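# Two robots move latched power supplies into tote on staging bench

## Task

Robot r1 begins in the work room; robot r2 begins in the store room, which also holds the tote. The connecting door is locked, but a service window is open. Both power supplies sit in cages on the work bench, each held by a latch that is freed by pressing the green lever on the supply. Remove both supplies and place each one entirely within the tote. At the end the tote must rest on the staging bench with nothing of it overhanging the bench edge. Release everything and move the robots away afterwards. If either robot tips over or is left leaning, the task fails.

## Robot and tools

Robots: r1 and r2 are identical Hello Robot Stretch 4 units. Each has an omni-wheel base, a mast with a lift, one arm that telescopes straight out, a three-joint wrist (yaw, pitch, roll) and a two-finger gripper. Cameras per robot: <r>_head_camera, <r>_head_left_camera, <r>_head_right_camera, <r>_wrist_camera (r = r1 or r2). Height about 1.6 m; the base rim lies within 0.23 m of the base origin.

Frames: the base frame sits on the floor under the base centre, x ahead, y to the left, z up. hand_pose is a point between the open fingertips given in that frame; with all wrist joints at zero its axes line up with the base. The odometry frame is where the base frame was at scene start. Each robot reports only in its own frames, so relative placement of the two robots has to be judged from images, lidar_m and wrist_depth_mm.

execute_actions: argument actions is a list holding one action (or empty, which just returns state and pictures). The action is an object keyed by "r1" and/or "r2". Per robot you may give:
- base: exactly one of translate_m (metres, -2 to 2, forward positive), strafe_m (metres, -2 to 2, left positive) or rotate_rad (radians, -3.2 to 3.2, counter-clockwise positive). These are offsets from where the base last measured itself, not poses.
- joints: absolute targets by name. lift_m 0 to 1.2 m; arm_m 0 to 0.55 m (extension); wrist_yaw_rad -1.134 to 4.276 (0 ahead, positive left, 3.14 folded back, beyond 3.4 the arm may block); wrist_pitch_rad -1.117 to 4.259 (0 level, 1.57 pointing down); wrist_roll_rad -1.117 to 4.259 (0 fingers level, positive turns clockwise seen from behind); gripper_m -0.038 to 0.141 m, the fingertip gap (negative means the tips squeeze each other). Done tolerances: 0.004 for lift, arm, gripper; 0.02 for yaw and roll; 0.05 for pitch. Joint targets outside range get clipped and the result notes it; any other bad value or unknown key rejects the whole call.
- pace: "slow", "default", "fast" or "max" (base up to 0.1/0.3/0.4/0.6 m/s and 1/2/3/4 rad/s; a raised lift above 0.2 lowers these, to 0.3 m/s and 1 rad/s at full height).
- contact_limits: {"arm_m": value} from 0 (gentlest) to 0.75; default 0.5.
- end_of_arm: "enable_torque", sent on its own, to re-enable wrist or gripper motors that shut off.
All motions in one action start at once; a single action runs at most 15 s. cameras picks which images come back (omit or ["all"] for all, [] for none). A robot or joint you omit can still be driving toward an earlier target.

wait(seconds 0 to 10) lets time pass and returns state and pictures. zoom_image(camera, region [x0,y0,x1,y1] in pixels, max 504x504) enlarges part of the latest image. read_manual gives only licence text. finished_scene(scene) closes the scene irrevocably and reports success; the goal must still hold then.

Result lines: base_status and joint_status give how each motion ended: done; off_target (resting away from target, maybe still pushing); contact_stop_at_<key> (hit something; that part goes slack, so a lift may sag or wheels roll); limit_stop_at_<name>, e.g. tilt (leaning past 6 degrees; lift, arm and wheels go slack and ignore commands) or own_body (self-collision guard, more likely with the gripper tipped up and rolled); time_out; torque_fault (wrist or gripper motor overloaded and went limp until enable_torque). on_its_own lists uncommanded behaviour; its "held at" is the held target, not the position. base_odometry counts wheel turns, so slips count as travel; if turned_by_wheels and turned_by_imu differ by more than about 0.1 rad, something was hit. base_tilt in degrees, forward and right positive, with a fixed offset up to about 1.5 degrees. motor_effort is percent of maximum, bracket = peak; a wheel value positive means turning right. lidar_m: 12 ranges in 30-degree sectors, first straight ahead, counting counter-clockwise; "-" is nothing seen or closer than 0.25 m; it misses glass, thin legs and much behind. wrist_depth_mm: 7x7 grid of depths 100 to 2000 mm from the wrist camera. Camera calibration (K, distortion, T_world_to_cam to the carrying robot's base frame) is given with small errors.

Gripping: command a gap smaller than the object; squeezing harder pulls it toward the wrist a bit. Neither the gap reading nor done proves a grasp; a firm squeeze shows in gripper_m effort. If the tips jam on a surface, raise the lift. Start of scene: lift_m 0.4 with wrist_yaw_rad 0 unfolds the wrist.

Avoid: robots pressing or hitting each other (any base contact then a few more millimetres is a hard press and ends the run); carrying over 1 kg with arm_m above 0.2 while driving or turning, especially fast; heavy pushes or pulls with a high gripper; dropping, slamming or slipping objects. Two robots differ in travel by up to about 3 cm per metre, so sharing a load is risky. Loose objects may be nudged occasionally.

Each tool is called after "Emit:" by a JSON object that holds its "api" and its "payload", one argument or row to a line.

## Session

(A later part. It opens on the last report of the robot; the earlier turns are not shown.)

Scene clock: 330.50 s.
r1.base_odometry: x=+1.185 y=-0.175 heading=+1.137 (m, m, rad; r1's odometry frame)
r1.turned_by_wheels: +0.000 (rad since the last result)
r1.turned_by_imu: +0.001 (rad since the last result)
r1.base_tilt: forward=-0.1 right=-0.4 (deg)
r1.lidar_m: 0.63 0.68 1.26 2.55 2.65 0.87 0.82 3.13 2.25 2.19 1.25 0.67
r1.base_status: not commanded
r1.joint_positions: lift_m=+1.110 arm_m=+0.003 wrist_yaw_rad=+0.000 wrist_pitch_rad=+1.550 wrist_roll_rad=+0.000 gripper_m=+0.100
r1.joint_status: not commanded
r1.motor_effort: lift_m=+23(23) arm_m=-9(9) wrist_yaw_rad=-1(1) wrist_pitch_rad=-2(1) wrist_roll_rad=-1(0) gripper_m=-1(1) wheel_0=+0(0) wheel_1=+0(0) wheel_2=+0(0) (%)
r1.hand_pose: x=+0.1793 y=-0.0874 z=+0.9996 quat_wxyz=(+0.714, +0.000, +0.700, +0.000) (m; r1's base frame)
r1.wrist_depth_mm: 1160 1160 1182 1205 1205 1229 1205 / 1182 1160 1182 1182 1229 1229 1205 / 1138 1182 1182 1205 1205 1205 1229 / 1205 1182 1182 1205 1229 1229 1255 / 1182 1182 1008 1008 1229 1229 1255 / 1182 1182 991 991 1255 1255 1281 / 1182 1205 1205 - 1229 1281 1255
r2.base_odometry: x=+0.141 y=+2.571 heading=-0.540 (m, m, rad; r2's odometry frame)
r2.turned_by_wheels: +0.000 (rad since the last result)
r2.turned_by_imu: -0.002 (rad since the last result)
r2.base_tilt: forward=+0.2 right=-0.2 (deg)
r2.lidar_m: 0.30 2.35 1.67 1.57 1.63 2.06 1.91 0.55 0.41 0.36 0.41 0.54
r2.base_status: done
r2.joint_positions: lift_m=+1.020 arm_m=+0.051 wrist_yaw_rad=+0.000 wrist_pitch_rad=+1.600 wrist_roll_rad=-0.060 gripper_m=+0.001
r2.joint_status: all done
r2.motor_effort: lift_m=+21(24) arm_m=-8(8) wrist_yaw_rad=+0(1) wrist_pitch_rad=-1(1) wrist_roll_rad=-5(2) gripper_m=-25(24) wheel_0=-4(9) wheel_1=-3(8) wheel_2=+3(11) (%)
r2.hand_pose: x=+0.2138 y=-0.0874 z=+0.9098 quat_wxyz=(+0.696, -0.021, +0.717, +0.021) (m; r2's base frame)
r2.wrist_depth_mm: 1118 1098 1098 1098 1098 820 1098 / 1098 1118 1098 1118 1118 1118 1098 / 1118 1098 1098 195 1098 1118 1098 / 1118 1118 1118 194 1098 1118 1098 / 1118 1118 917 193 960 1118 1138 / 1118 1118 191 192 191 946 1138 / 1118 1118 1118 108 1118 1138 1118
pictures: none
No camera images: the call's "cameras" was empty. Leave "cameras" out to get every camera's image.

Emit:
{"api": "execute_actions", "payload": {
  "actions": [
    {"r2":{"base":{"rotate_rad":-1.52},"joints":{"arm_m":0.19}}}
  ],
  "cameras": []
}}

Emit:
{"api": "execute_actions", "payload": {
  "actions": [
    {"r2":{"joints":{"arm_m":0.53}}}
  ],
  "cameras": ["r2_wrist_camera","r2_head_right_camera"]
}}

Scene clock: 332.93 s.
r1.base_odometry: x=+1.185 y=-0.175 heading=+1.137 (m, m, rad; r1's odometry frame)
r1.turned_by_wheels: +0.000 (rad since the last result)
r1.turned_by_imu: +0.000 (rad since the last result)
r1.base_tilt: forward=+0.0 right=-0.4 (deg)
r1.lidar_m: 0.64 0.69 1.25 2.55 2.67 0.87 0.82 3.12 2.27 2.19 1.27 0.66
r1.base_status: not commanded
r1.joint_positions: lift_m=+1.110 arm_m=+0.003 wrist_yaw_rad=+0.000 wrist_pitch_rad=+1.550 wrist_roll_rad=+0.000 gripper_m=+0.100
r1.joint_status: not commanded
r1.motor_effort: lift_m=+23(22) arm_m=-9(9) wrist_yaw_rad=-1(0) wrist_pitch_rad=-1(2) wrist_roll_rad=-2(1) gripper_m=+0(0) wheel_0=+0(0) wheel_1=+0(1) wheel_2=+0(0) (%)
r1.hand_pose: x=+0.1793 y=-0.0874 z=+0.9996 quat_wxyz=(+0.714, +0.000, +0.700, +0.000) (m; r1's base frame)
r1.wrist_depth_mm: 1160 1160 1182 1182 1205 1205 1255 / 1138 1138 1205 1182 1205 1205 1229 / 1160 1182 1182 1160 1229 1229 1255 / 1182 1182 1182 1229 1205 1281 1255 / 1182 1182 1008 1008 1229 1255 1255 / 1205 1205 1008 976 1255 1229 1255 / 1182 1205 1205 - 1255 1308 1281
r2.base_odometry: x=+0.141 y=+2.571 heading=-2.059 (m, m, rad; r2's odometry frame)
r2.turned_by_wheels: -1.519 (rad since the last result)
r2.turned_by_imu: -1.532 (rad since the last result)
r2.base_tilt: forward=+0.1 right=-0.2 (deg)
r2.lidar_m: 0.25 0.42 0.59 2.13 2.22 1.65 1.59 1.69 2.02 1.94 0.56 0.25
r2.base_status: done
r2.joint_positions: lift_m=+1.020 arm_m=+0.189 wrist_yaw_rad=+0.000 wrist_pitch_rad=+1.600 wrist_roll_rad=-0.060 gripper_m=+0.001
r2.joint_status: all done
r2.motor_effort: lift_m=+21(22) arm_m=+7(8) wrist_yaw_rad=-1(1) wrist_pitch_rad=+0(3) wrist_roll_rad=-1(5) gripper_m=-24(25) wheel_0=+5(10) wheel_1=+2(7) wheel_2=+3(9) (%)
r2.hand_pose: x=+0.3512 y=-0.0874 z=+0.9097 quat_wxyz=(+0.696, -0.021, +0.717, +0.022) (m; r2's base frame)
r2.wrist_depth_mm: 364 366 366 353 351 351 366 / 366 366 364 368 368 368 368 / 368 366 366 195 368 370 370 / 1098 368 370 194 370 368 370 / 1118 1118 1118 193 1118 1138 1118 / 1118 1118 191 192 192 1138 1118 / 1118 1138 904 108 1138 1118 1118
pictures: none
No camera images: the call's "cameras" was empty. Leave "cameras" out to get every camera's image.

Scene clock: 335.07 s.
r1.base_odometry: x=+1.185 y=-0.175 heading=+1.137 (m, m, rad; r1's odometry frame)
r1.turned_by_wheels: +0.000 (rad since the last result)
r1.turned_by_imu: +0.000 (rad since the last result)
r1.base_tilt: forward=+0.0 right=-0.4 (deg)
r1.lidar_m: 0.64 0.68 1.26 2.55 2.65 0.86 0.82 3.14 2.26 2.19 1.24 0.68
r1.base_status: not commanded
r1.joint_positions: lift_m=+1.110 arm_m=+0.003 wrist_yaw_rad=+0.000 wrist_pitch_rad=+1.550 wrist_roll_rad=+0.000 gripper_m=+0.100
r1.joint_status: not commanded
r1.motor_effort: lift_m=+23(22) arm_m=-9(9) wrist_yaw_rad=-2(1) wrist_pitch_rad=-2(1) wrist_roll_rad=-2(0) gripper_m=+0(1) wheel_0=+0(0) wheel_1=+0(1) wheel_2=+0(0) (%)
r1.hand_pose: x=+0.1793 y=-0.0874 z=+0.9996 quat_wxyz=(+0.714, +0.000, +0.700, +0.000) (m; r1's base frame)
r1.wrist_depth_mm: 1160 1160 1160 1205 1160 1205 1205 / 1182 1138 1182 1182 1205 1205 1255 / 1160 1182 1205 1229 1205 1229 1255 / 1160 1182 1182 1229 1229 1229 1255 / 1182 1205 991 1008 1229 1229 1281 / 1182 1205 1025 960 1229 1255 1255 / 1182 1205 1205 - 1255 1281 1308
r2.base_odometry: x=+0.141 y=+2.571 heading=-2.059 (m, m, rad; r2's odometry frame)
r2.turned_by_wheels: +0.000 (rad since the last result)
r2.turned_by_imu: +0.001 (rad since the last result)
r2.base_tilt: forward=+0.1 right=-0.2 (deg)
r2.lidar_m: 0.37 0.40 0.56 2.13 2.20 1.66 1.58 1.68 2.04 1.93 0.53 0.41
r2.base_status: not commanded
r2.joint_positions: lift_m=+1.020 arm_m=+0.529 wrist_yaw_rad=+0.000 wrist_pitch_rad=+1.600 wrist_roll_rad=-0.060 gripper_m=+0.001
r2.joint_status: all done
r2.motor_effort: lift_m=+21(21) arm_m=+7(10) wrist_yaw_rad=-1(1) wrist_pitch_rad=+1(1) wrist_roll_rad=-3(1) gripper_m=-26(24) wheel_0=+5(5) wheel_1=+2(2) wheel_2=+3(3) (%)
r2.hand_pose: x=+0.6912 y=-0.0874 z=+0.9097 quat_wxyz=(+0.697, -0.021, +0.717, +0.022) (m; r2's base frame)
r2.wrist_depth_mm: 362 364 345 362 362 324 289 / 364 364 343 364 362 324 286 / 366 366 279 195 334 325 285 / 368 368 281 193 327 327 285 / 368 368 282 193 366 351 293 / 370 370 191 192 191 309 332 / 370 373 285 108 370 347 332
pictures: r2_head_right_camera, r2_wrist_camera
camera_calibration (this result's frames):
r2_wrist_camera: T_world_to_cam=[[0.0249434, -0.999619, 0.0117931, -0.119779], [-0.999352, -0.0246268, 0.0262651, 0.727123], [-0.0259646, -0.0124406, -0.999585, 1.15888], [0, 0, 0, 1]] pos_world=[0.759729, -0.0874097, 1.14072]
Images, in order (width x height): r2_head_right_camera 420x672, r2_wrist_camera 616x392.

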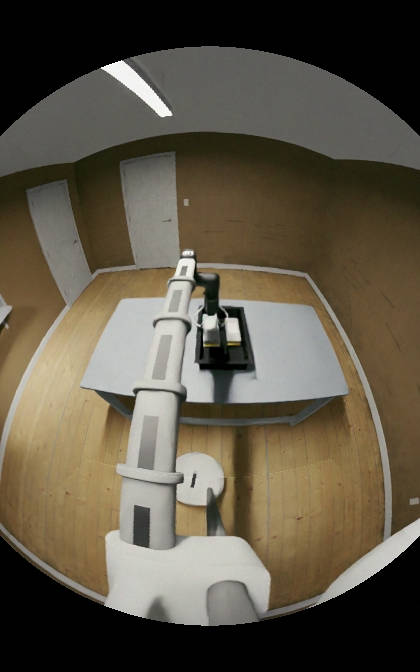

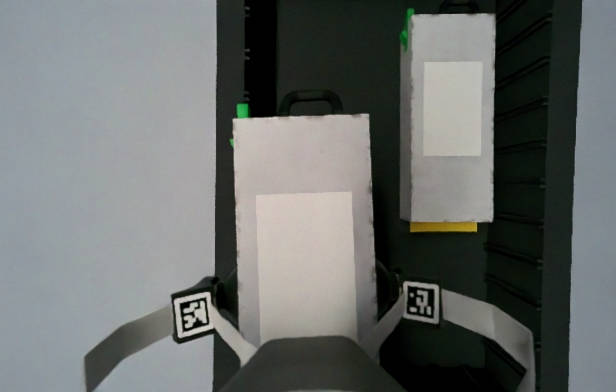

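Emit:
{"api": "execute_actions", "payload": {
  "actions": [
    {"r2":{"base":{"strafe_m":-0.048},"joints":{"lift_m":0.985,"wrist_roll_rad":-0.08},"pace":"slow"}}
  ],
  "cameras": ["r2_wrist_camera","r2_head_right_camera"]
}}

Emit:
{"api": "zoom_image", "payload": {
  "camera": "r2_head_right_camera",
  "region": [160,280,280,400]
}}

Scene clock: 336.90 s.
r1.base_odometry: x=+1.185 y=-0.175 heading=+1.137 (m, m, rad; r1's odometry frame)
r1.turned_by_wheels: +0.000 (rad since the last result)
r1.turned_by_imu: +0.000 (rad since the last result)
r1.base_tilt: forward=-0.1 right=-0.3 (deg)
r1.lidar_m: 0.64 0.67 1.24 2.55 2.66 0.88 0.82 3.16 2.24 2.20 1.24 0.68
r1.base_status: not commanded
r1.joint_positions: lift_m=+1.110 arm_m=+0.003 wrist_yaw_rad=+0.000 wrist_pitch_rad=+1.550 wrist_roll_rad=+0.000 gripper_m=+0.100
r1.joint_status: not commanded
r1.motor_effort: lift_m=+23(22) arm_m=-9(9) wrist_yaw_rad=-1(1) wrist_pitch_rad=-1(2) wrist_roll_rad=+0(2) gripper_m=-1(0) wheel_0=+0(0) wheel_1=+0(0) wheel_2=+0(0) (%)
r1.hand_pose: x=+0.1793 y=-0.0874 z=+0.9996 quat_wxyz=(+0.714, +0.000, +0.700, +0.000) (m; r1's base frame)
r1.wrist_depth_mm: 1160 1160 1205 1182 1205 1229 1255 / 1138 1160 1182 1182 1205 1229 1229 / 1160 1205 1182 1205 1229 1205 1229 / 1182 1160 1182 1205 1229 1255 1255 / 1182 1182 1008 1008 1255 1255 1281 / 1182 1182 1008 976 1229 1229 1281 / 1182 1205 1229 - 1255 1255 1281
r2.base_odometry: x=+0.099 y=+2.593 heading=-2.059 (m, m, rad; r2's odometry frame)
r2.turned_by_wheels: +0.000 (rad since the last result)
r2.turned_by_imu: +0.001 (rad since the last result)
r2.base_tilt: forward=+0.1 right=-0.2 (deg)
r2.lidar_m: 0.38 0.41 0.56 2.19 2.24 1.66 1.58 1.68 1.94 1.87 0.57 0.43
r2.base_status: done
r2.joint_positions: lift_m=+0.985 arm_m=+0.529 wrist_yaw_rad=+0.000 wrist_pitch_rad=+1.600 wrist_roll_rad=-0.080 gripper_m=+0.001
r2.joint_status: all done
r2.motor_effort: lift_m=+20(21) arm_m=+8(8) wrist_yaw_rad=-1(1) wrist_pitch_rad=+0(1) wrist_roll_rad=-4(6) gripper_m=-25(25) wheel_0=+5(10) wheel_1=-4(6) wheel_2=+0(3) (%)
r2.hand_pose: x=+0.6912 y=-0.0874 z=+0.8748 quat_wxyz=(+0.696, -0.028, +0.717, +0.029) (m; r2's base frame)
r2.wrist_depth_mm: 330 330 327 327 289 289 330 / 330 330 329 329 290 287 332 / 330 332 303 195 290 285 334 / 332 332 309 194 291 283 334 / 334 334 312 193 312 278 336 / 336 248 191 191 191 172 338 / 336 248 325 108 336 274 338
pictures: r2_head_right_camera, r2_wrist_camera
camera_calibration (this result's frames):
r2_wrist_camera: T_world_to_cam=[[0.0446988, -0.998938, 0.0112137, -0.132454], [-0.998664, -0.0443895, 0.026467, 0.725598], [-0.0259411, -0.0123817, -0.999587, 1.12401], [0, 0, 0, 1]] pos_world=[0.759706, -0.0861872, 1.10582]
Images, in order (width x height): r2_head_right_camera 420x672, r2_wrist_camera 616x392.

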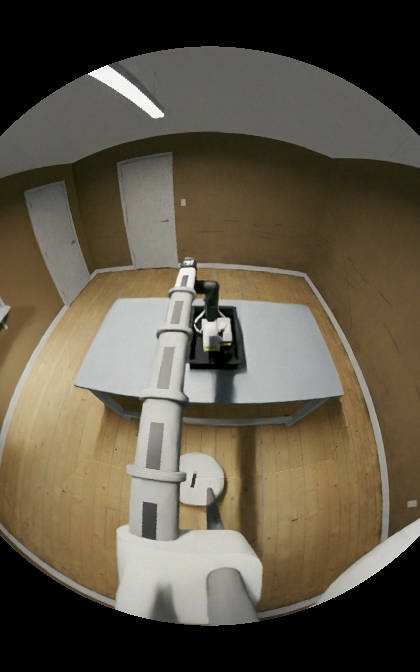

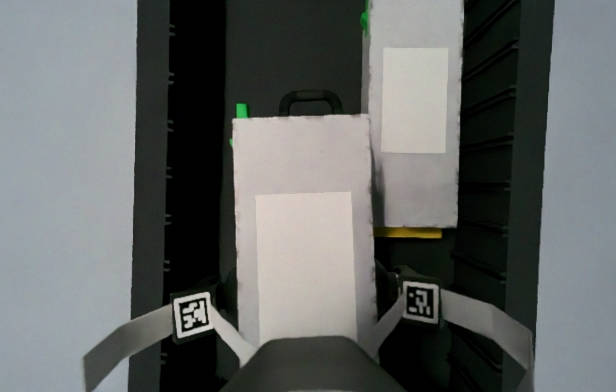

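Region (160, 280, 280, 400) of r2_head_right_camera's 420x672 image, scaled by 4.200, with more detail than that image has.

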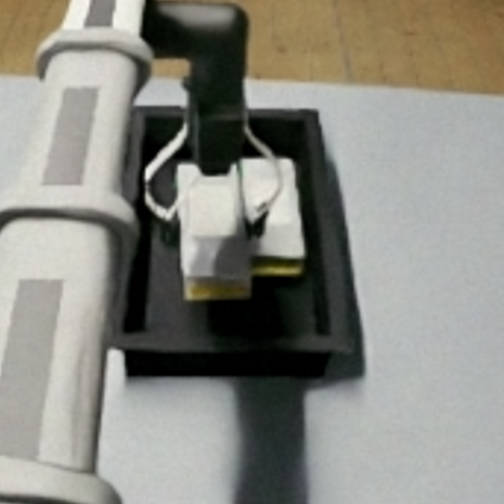

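Emit:
{"api": "execute_actions", "payload": {
  "actions": [
    {"r2":{"joints":{"lift_m":0.94,"wrist_roll_rad":-0.04},"pace":"slow"}}
  ],
  "cameras": ["r2_wrist_camera","r2_head_right_camera"]
}}

Emit:
{"api": "zoom_image", "payload": {
  "camera": "r2_head_right_camera",
  "region": [160,280,280,400]
}}

Scene clock: 338.27 s.
r1.base_odometry: x=+1.185 y=-0.175 heading=+1.137 (m, m, rad; r1's odometry frame)
r1.turned_by_wheels: +0.000 (rad since the last result)
r1.turned_by_imu: +0.000 (rad since the last result)
r1.base_tilt: forward=-0.1 right=-0.4 (deg)
r1.lidar_m: 0.64 0.69 1.27 2.54 2.66 0.87 0.82 3.11 2.27 2.20 1.28 0.68
r1.base_status: not commanded
r1.joint_positions: lift_m=+1.110 arm_m=+0.003 wrist_yaw_rad=+0.000 wrist_pitch_rad=+1.550 wrist_roll_rad=+0.000 gripper_m=+0.100
r1.joint_status: not commanded
r1.motor_effort: lift_m=+23(22) arm_m=-9(9) wrist_yaw_rad=-1(1) wrist_pitch_rad=-2(1) wrist_roll_rad=+0(1) gripper_m=+0(1) wheel_0=-1(1) wheel_1=+0(0) wheel_2=+0(0) (%)
r1.hand_pose: x=+0.1793 y=-0.0874 z=+0.9996 quat_wxyz=(+0.714, +0.000, +0.700, +0.000) (m; r1's base frame)
r1.wrist_depth_mm: 1160 1138 1182 1205 1205 1229 1255 / 1160 1182 1160 1229 1205 1229 1255 / 1182 1182 1182 1182 1229 1229 1281 / 1160 1182 1205 1205 1205 1229 1255 / 1182 1182 991 1008 1205 1255 1281 / 1205 1205 991 991 1229 1255 1229 / 1182 1205 1182 - 1229 1281 1255
r2.base_odometry: x=+0.099 y=+2.593 heading=-2.059 (m, m, rad; r2's odometry frame)
r2.turned_by_wheels: +0.000 (rad since the last result)
r2.turned_by_imu: +0.000 (rad since the last result)
r2.base_tilt: forward=+0.2 right=-0.2 (deg)
r2.lidar_m: 0.37 0.40 0.58 2.18 2.25 1.63 1.59 1.67 1.97 1.89 0.56 0.39
r2.base_status: not commanded
r2.joint_positions: lift_m=+0.940 arm_m=+0.529 wrist_yaw_rad=+0.000 wrist_pitch_rad=+1.600 wrist_roll_rad=-0.040 gripper_m=+0.001
r2.joint_status: all done
r2.motor_effort: lift_m=+20(20) arm_m=+8(7) wrist_yaw_rad=-1(0) wrist_pitch_rad=+0(1) wrist_roll_rad=+2(0) gripper_m=-24(26) wheel_0=+5(5) wheel_1=-4(4) wheel_2=+0(0) (%)
r2.hand_pose: x=+0.6912 y=-0.0874 z=+0.8298 quat_wxyz=(+0.697, -0.014, +0.717, +0.015) (m; r2's base frame)
r2.wrist_depth_mm: 285 205 282 283 244 244 200 / 286 205 283 283 246 245 204 / 287 204 285 194 246 246 204 / 290 204 286 193 248 248 204 / 289 204 287 193 248 267 205 / 290 202 191 192 191 224 204 / 293 204 290 108 290 277 204
pictures: r2_head_right_camera, r2_wrist_camera
camera_calibration (this result's frames):
r2_wrist_camera: T_world_to_cam=[[0.00562727, -0.999908, 0.0123491, -0.105972], [-0.999635, -0.00529852, 0.0264949, 0.730857], [-0.0264271, -0.0124936, -0.999573, 1.07933], [0, 0, 0, 1]] pos_world=[0.75971, -0.0886047, 1.06081]
Images, in order (width x height): r2_head_right_camera 420x672, r2_wrist_camera 616x392.

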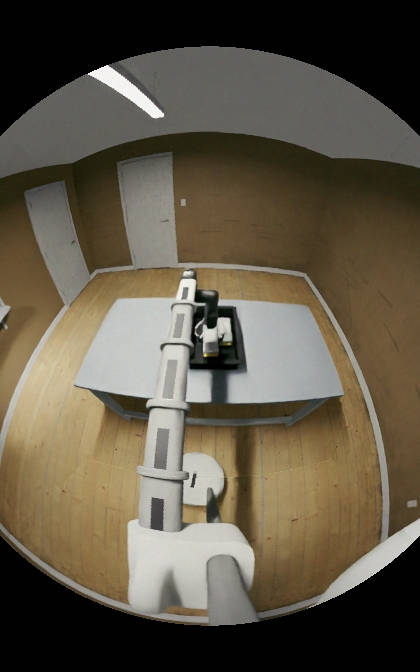

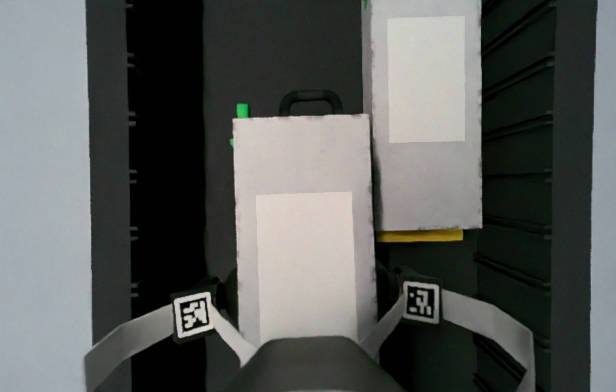

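Region (160, 280, 280, 400) of r2_head_right_camera's 420x672 image, scaled by 4.200, with more detail than that image has.

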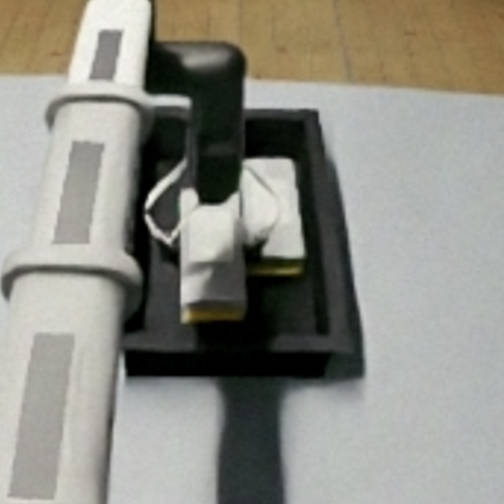

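Emit:
{"api": "execute_actions", "payload": {
  "actions": [
    {"r2":{"joints":{"lift_m":0.904},"pace":"slow"}}
  ],
  "cameras": ["r2_wrist_camera"]
}}

Emit:
{"api": "execute_actions", "payload": {
  "actions": [
    {"r2":{"joints":{"gripper_m":0.088}}}
  ],
  "cameras": ["r2_wrist_camera"]
}}

Emit:
{"api": "execute_actions", "payload": {
  "actions": [
    {"r2":{"joints":{"lift_m":1.02}}}
  ],
  "cameras": []
}}

Emit:
{"api": "execute_actions", "payload": {
  "actions": [
    {"r2":{"base":{"translate_m":-0.2},"joints":{"arm_m":0.0},"pace":"fast"}}
  ],
  "cameras": ["r2_head_camera"]
}}

Scene clock: 339.60 s.
r1.base_odometry: x=+1.185 y=-0.175 heading=+1.137 (m, m, rad; r1's odometry frame)
r1.turned_by_wheels: +0.000 (rad since the last result)
r1.turned_by_imu: +0.000 (rad since the last result)
r1.base_tilt: forward=-0.1 right=-0.4 (deg)
r1.lidar_m: 0.64 0.67 1.28 2.54 2.64 0.87 0.83 3.16 2.26 2.19 1.24 0.67
r1.base_status: not commanded
r1.joint_positions: lift_m=+1.110 arm_m=+0.003 wrist_yaw_rad=+0.000 wrist_pitch_rad=+1.550 wrist_roll_rad=+0.000 gripper_m=+0.100
r1.joint_status: not commanded
r1.motor_effort: lift_m=+22(22) arm_m=-9(9) wrist_yaw_rad=-2(2) wrist_pitch_rad=-3(2) wrist_roll_rad=-2(1) gripper_m=-1(0) wheel_0=+0(0) wheel_1=+0(1) wheel_2=+0(0) (%)
r1.hand_pose: x=+0.1793 y=-0.0874 z=+0.9996 quat_wxyz=(+0.714, +0.000, +0.700, +0.000) (m; r1's base frame)
r1.wrist_depth_mm: 1160 1160 1182 1205 1205 1205 1229 / 1138 1138 1205 1182 1205 1229 1255 / 1138 1160 1205 1205 1229 1229 1229 / 1160 1182 1182 1205 1205 1205 1281 / 1182 1205 976 991 1229 1255 1255 / 1182 1205 1025 960 1255 1255 1281 / 1182 1182 1255 - 1281 1281 1255
r2.base_odometry: x=+0.099 y=+2.593 heading=-2.059 (m, m, rad; r2's odometry frame)
r2.turned_by_wheels: +0.000 (rad since the last result)
r2.turned_by_imu: +0.000 (rad since the last result)
r2.base_tilt: forward=+0.2 right=-0.2 (deg)
r2.lidar_m: 0.38 0.40 0.58 2.21 2.22 1.65 1.59 1.67 1.97 1.87 0.56 0.40
r2.base_status: not commanded
r2.joint_positions: lift_m=+0.904 arm_m=+0.529 wrist_yaw_rad=+0.000 wrist_pitch_rad=+1.600 wrist_roll_rad=-0.040 gripper_m=+0.001
r2.joint_status: all done
r2.motor_effort: lift_m=+20(20) arm_m=+8(7) wrist_yaw_rad=-1(1) wrist_pitch_rad=+0(0) wrist_roll_rad=+0(0) gripper_m=-24(25) wheel_0=+5(5) wheel_1=-4(3) wheel_2=+0(0) (%)
r2.hand_pose: x=+0.6912 y=-0.0874 z=+0.7938 quat_wxyz=(+0.697, -0.014, +0.717, +0.015) (m; r2's base frame)
r2.wrist_depth_mm: 163 205 248 248 209 209 199 / 164 204 248 249 210 211 201 / 164 204 249 195 211 211 202 / 165 204 250 194 211 212 201 / 166 204 251 193 213 244 198 / 167 179 191 192 192 224 199 / 167 191 253 108 254 254 198
pictures: r2_wrist_camera
camera_calibration (this result's frames):
r2_wrist_camera: T_world_to_cam=[[0.0056273, -0.999908, 0.0123491, -0.105527], [-0.999635, -0.00529855, 0.0264949, 0.731813], [-0.026427, -0.0124936, -0.999573, 1.04334], [0, 0, 0, 1]] pos_world=[0.759712, -0.0886047, 1.02481]
Images, in order (width x height): r2_wrist_camera 616x392.

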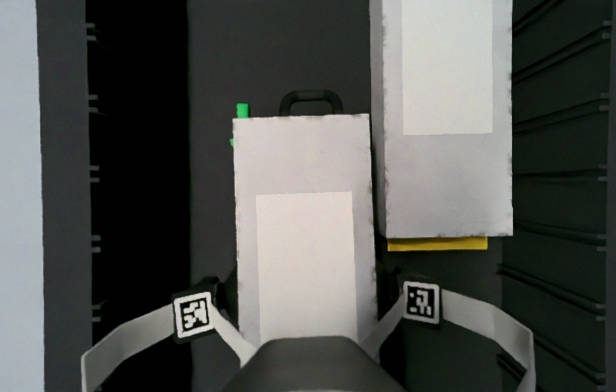

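Scene clock: 341.27 s.
r1.base_odometry: x=+1.185 y=-0.175 heading=+1.137 (m, m, rad; r1's odometry frame)
r1.turned_by_wheels: +0.000 (rad since the last result)
r1.turned_by_imu: +0.000 (rad since the last result)
r1.base_tilt: forward=+0.0 right=-0.3 (deg)
r1.lidar_m: 0.64 0.68 1.25 2.55 2.65 0.85 0.82 3.13 2.25 2.20 1.25 0.66
r1.base_status: not commanded
r1.joint_positions: lift_m=+1.110 arm_m=+0.003 wrist_yaw_rad=+0.000 wrist_pitch_rad=+1.550 wrist_roll_rad=+0.000 gripper_m=+0.100
r1.joint_status: not commanded
r1.motor_effort: lift_m=+22(22) arm_m=-9(9) wrist_yaw_rad=-1(3) wrist_pitch_rad=-2(2) wrist_roll_rad=+0(2) gripper_m=+1(2) wheel_0=+0(0) wheel_1=+0(0) wheel_2=+0(0) (%)
r1.hand_pose: x=+0.1793 y=-0.0874 z=+0.9996 quat_wxyz=(+0.714, +0.000, +0.700, +0.000) (m; r1's base frame)
r1.wrist_depth_mm: 1160 1160 1160 1182 1205 1205 1229 / 1160 1182 1182 1182 1205 1229 1229 / 1160 1205 1205 1205 1205 1255 1255 / 1138 1182 1205 1205 1255 1205 1255 / 1182 1205 991 1008 1205 1229 1255 / 1205 1182 1025 976 1229 1255 1281 / 1205 1205 1229 - 1255 1281 1255
r2.base_odometry: x=+0.099 y=+2.593 heading=-2.059 (m, m, rad; r2's odometry frame)
r2.turned_by_wheels: +0.000 (rad since the last result)
r2.turned_by_imu: +0.000 (rad since the last result)
r2.base_tilt: forward=+0.1 right=-0.1 (deg)
r2.lidar_m: 0.37 0.37 0.56 2.17 2.25 1.65 1.59 1.68 1.97 1.89 0.54 0.42
r2.base_status: not commanded
r2.joint_positions: lift_m=+0.904 arm_m=+0.529 wrist_yaw_rad=+0.000 wrist_pitch_rad=+1.601 wrist_roll_rad=-0.040 gripper_m=+0.088
r2.joint_status: all done
r2.motor_effort: lift_m=+20(20) arm_m=+8(8) wrist_yaw_rad=+0(1) wrist_pitch_rad=-2(3) wrist_roll_rad=+0(2) gripper_m=-2(26) wheel_0=+5(5) wheel_1=-3(4) wheel_2=+0(0) (%)
r2.hand_pose: x=+0.6909 y=-0.0874 z=+0.7938 quat_wxyz=(+0.696, -0.014, +0.717, +0.014) (m; r2's base frame)
r2.wrist_depth_mm: 165 206 250 250 211 211 199 / 165 205 251 251 212 212 201 / 166 204 251 213 213 213 201 / 254 204 252 213 213 213 201 / 255 204 253 213 229 244 198 / 256 198 198 214 201 255 199 / 257 179 255 108 256 250 200
pictures: r2_wrist_camera
camera_calibration (this result's frames):
r2_wrist_camera: T_world_to_cam=[[0.00533541, -0.99991, 0.012349, -0.105323], [-0.999616, -0.00499739, 0.0272435, 0.731006], [-0.0271794, -0.0124896, -0.999553, 1.04385], [0, 0, 0, 1]] pos_world=[0.759659, -0.0886231, 1.02477]
Images, in order (width x height): r2_wrist_camera 616x392.

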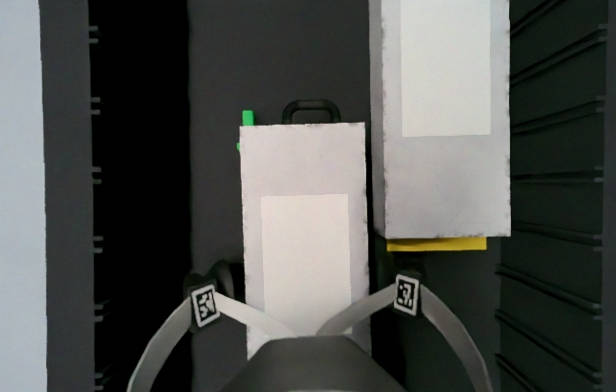

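Scene clock: 342.80 s.
r1.base_odometry: x=+1.185 y=-0.175 heading=+1.137 (m, m, rad; r1's odometry frame)
r1.turned_by_wheels: +0.000 (rad since the last result)
r1.turned_by_imu: +0.000 (rad since the last result)
r1.base_tilt: forward=-0.1 right=-0.3 (deg)
r1.lidar_m: 0.65 0.67 1.25 2.54 2.66 0.85 0.83 3.13 2.28 2.19 1.26 0.67
r1.base_status: not commanded
r1.joint_positions: lift_m=+1.110 arm_m=+0.003 wrist_yaw_rad=+0.000 wrist_pitch_rad=+1.550 wrist_roll_rad=+0.000 gripper_m=+0.100
r1.joint_status: not commanded
r1.motor_effort: lift_m=+23(22) arm_m=-9(9) wrist_yaw_rad=-1(2) wrist_pitch_rad=-2(2) wrist_roll_rad=-1(1) gripper_m=-1(1) wheel_0=-1(0) wheel_1=+0(0) wheel_2=+0(0) (%)
r1.hand_pose: x=+0.1793 y=-0.0874 z=+0.9996 quat_wxyz=(+0.714, +0.000, +0.700, +0.000) (m; r1's base frame)
r1.wrist_depth_mm: 1160 1138 1182 1205 1182 1205 1229 / 1138 1160 1182 1182 1205 1205 1229 / 1182 1182 1182 1205 1229 1229 1205 / 1160 1182 1160 1205 1229 1255 1255 / 1205 1182 976 1008 1229 1255 1255 / 1182 1182 991 976 1255 1255 1255 / 1205 1205 1229 - 1255 1255 1281
r2.base_odometry: x=+0.099 y=+2.593 heading=-2.059 (m, m, rad; r2's odometry frame)
r2.turned_by_wheels: +0.000 (rad since the last result)
r2.turned_by_imu: +0.000 (rad since the last result)
r2.base_tilt: forward=+0.1 right=-0.2 (deg)
r2.lidar_m: 0.37 0.39 0.55 2.19 2.23 1.63 1.59 1.65 1.96 1.89 0.56 0.39
r2.base_status: not commanded
r2.joint_positions: lift_m=+1.020 arm_m=+0.529 wrist_yaw_rad=+0.000 wrist_pitch_rad=+1.600 wrist_roll_rad=-0.040 gripper_m=+0.088
r2.joint_status: all done
r2.motor_effort: lift_m=+23(23) arm_m=+8(7) wrist_yaw_rad=+0(0) wrist_pitch_rad=-2(2) wrist_roll_rad=+0(2) gripper_m=-3(2) wheel_0=+5(5) wheel_1=-3(3) wheel_2=+0(0) (%)
r2.hand_pose: x=+0.6910 y=-0.0874 z=+0.9096 quat_wxyz=(+0.696, -0.014, +0.717, +0.014) (m; r2's base frame)
r2.wrist_depth_mm: 366 364 364 364 327 298 368 / 366 366 364 364 325 312 368 / 368 368 366 366 327 322 373 / 368 370 366 329 329 322 373 / 370 370 368 329 370 322 373 / 373 373 198 329 202 298 373 / 373 373 343 108 370 322 375
pictures: none
No camera images: the call's "cameras" was empty. Leave "cameras" out to get every camera's image.

Scene clock: 344.97 s.
r1.base_odometry: x=+1.185 y=-0.175 heading=+1.137 (m, m, rad; r1's odometry frame)
r1.turned_by_wheels: +0.000 (rad since the last result)
r1.turned_by_imu: +0.000 (rad since the last result)
r1.base_tilt: forward=+0.0 right=-0.3 (deg)
r1.lidar_m: 0.63 0.67 1.26 2.55 2.63 0.85 0.82 3.13 2.26 2.20 1.26 0.67
r1.base_status: not commanded
r1.joint_positions: lift_m=+1.110 arm_m=+0.003 wrist_yaw_rad=+0.000 wrist_pitch_rad=+1.550 wrist_roll_rad=+0.000 gripper_m=+0.100
r1.joint_status: not commanded
r1.motor_effort: lift_m=+22(22) arm_m=-9(9) wrist_yaw_rad=-2(0) wrist_pitch_rad=-2(1) wrist_roll_rad=-1(2) gripper_m=-1(2) wheel_0=-1(1) wheel_1=+0(1) wheel_2=+0(0) (%)
r1.hand_pose: x=+0.1793 y=-0.0874 z=+0.9996 quat_wxyz=(+0.714, +0.000, +0.700, +0.000) (m; r1's base frame)
r1.wrist_depth_mm: 1118 1160 1160 1205 1182 1229 1205 / 1160 1138 1182 1205 1182 1182 1229 / 1160 1182 1138 1205 1205 1229 1229 / 1160 1205 1182 1205 1229 1229 1255 / 1182 1182 1008 1025 1255 1229 1255 / 1182 1205 1008 991 1229 1255 1255 / 1182 1205 1229 - 1229 1229 1281
r2.base_odometry: x=+0.193 y=+2.770 heading=-2.059 (m, m, rad; r2's odometry frame)
r2.turned_by_wheels: +0.000 (rad since the last result)
r2.turned_by_imu: +0.000 (rad since the last result)
r2.base_tilt: forward=+0.1 right=-0.2 (deg)
r2.lidar_m: 0.56 0.61 0.87 2.20 1.95 1.45 1.38 1.48 1.95 1.87 0.82 0.61
r2.base_status: done
r2.joint_positions: lift_m=+1.020 arm_m=+0.003 wrist_yaw_rad=+0.000 wrist_pitch_rad=+1.600 wrist_roll_rad=-0.040 gripper_m=+0.088
r2.joint_status: all done
joint sent to its limit — the command would take r2.arm_m past its lower limit, so that joint was sent only as far as its limit.
r2.motor_effort: lift_m=+22(23) arm_m=-8(9) wrist_yaw_rad=+1(1) wrist_pitch_rad=-1(2) wrist_roll_rad=-1(0) gripper_m=+0(2) wheel_0=-4(9) wheel_1=-1(8) wheel_2=+1(11) (%)
r2.hand_pose: x=+0.1654 y=-0.0874 z=+0.9096 quat_wxyz=(+0.696, -0.014, +0.717, +0.014) (m; r2's base frame)
r2.wrist_depth_mm: 1008 1098 976 1098 1098 1098 991 / 1098 1098 1118 1098 1098 1118 1118 / 1118 1118 1118 1118 1118 1118 1118 / 1118 1098 1118 1118 1118 1118 1118 / 1118 1118 917 917 1118 1118 1118 / 1118 1118 198 917 202 1118 1138 / 1118 1138 1138 108 1118 1118 1118
pictures: r2_head_camera
Images, in order (width x height): r2_head_camera 420x560.

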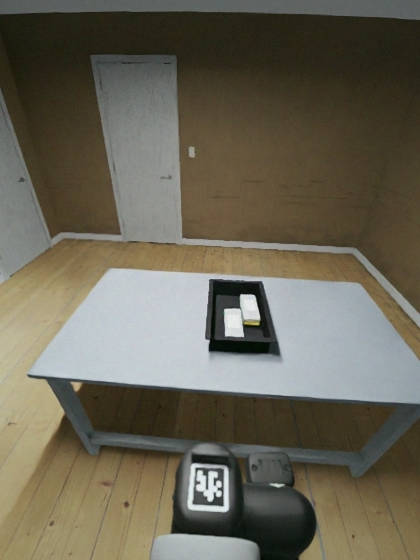

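Emit:
{"api": "finished_scene", "payload": {
  "scene": 1
}}

The scene is finished: the task was done.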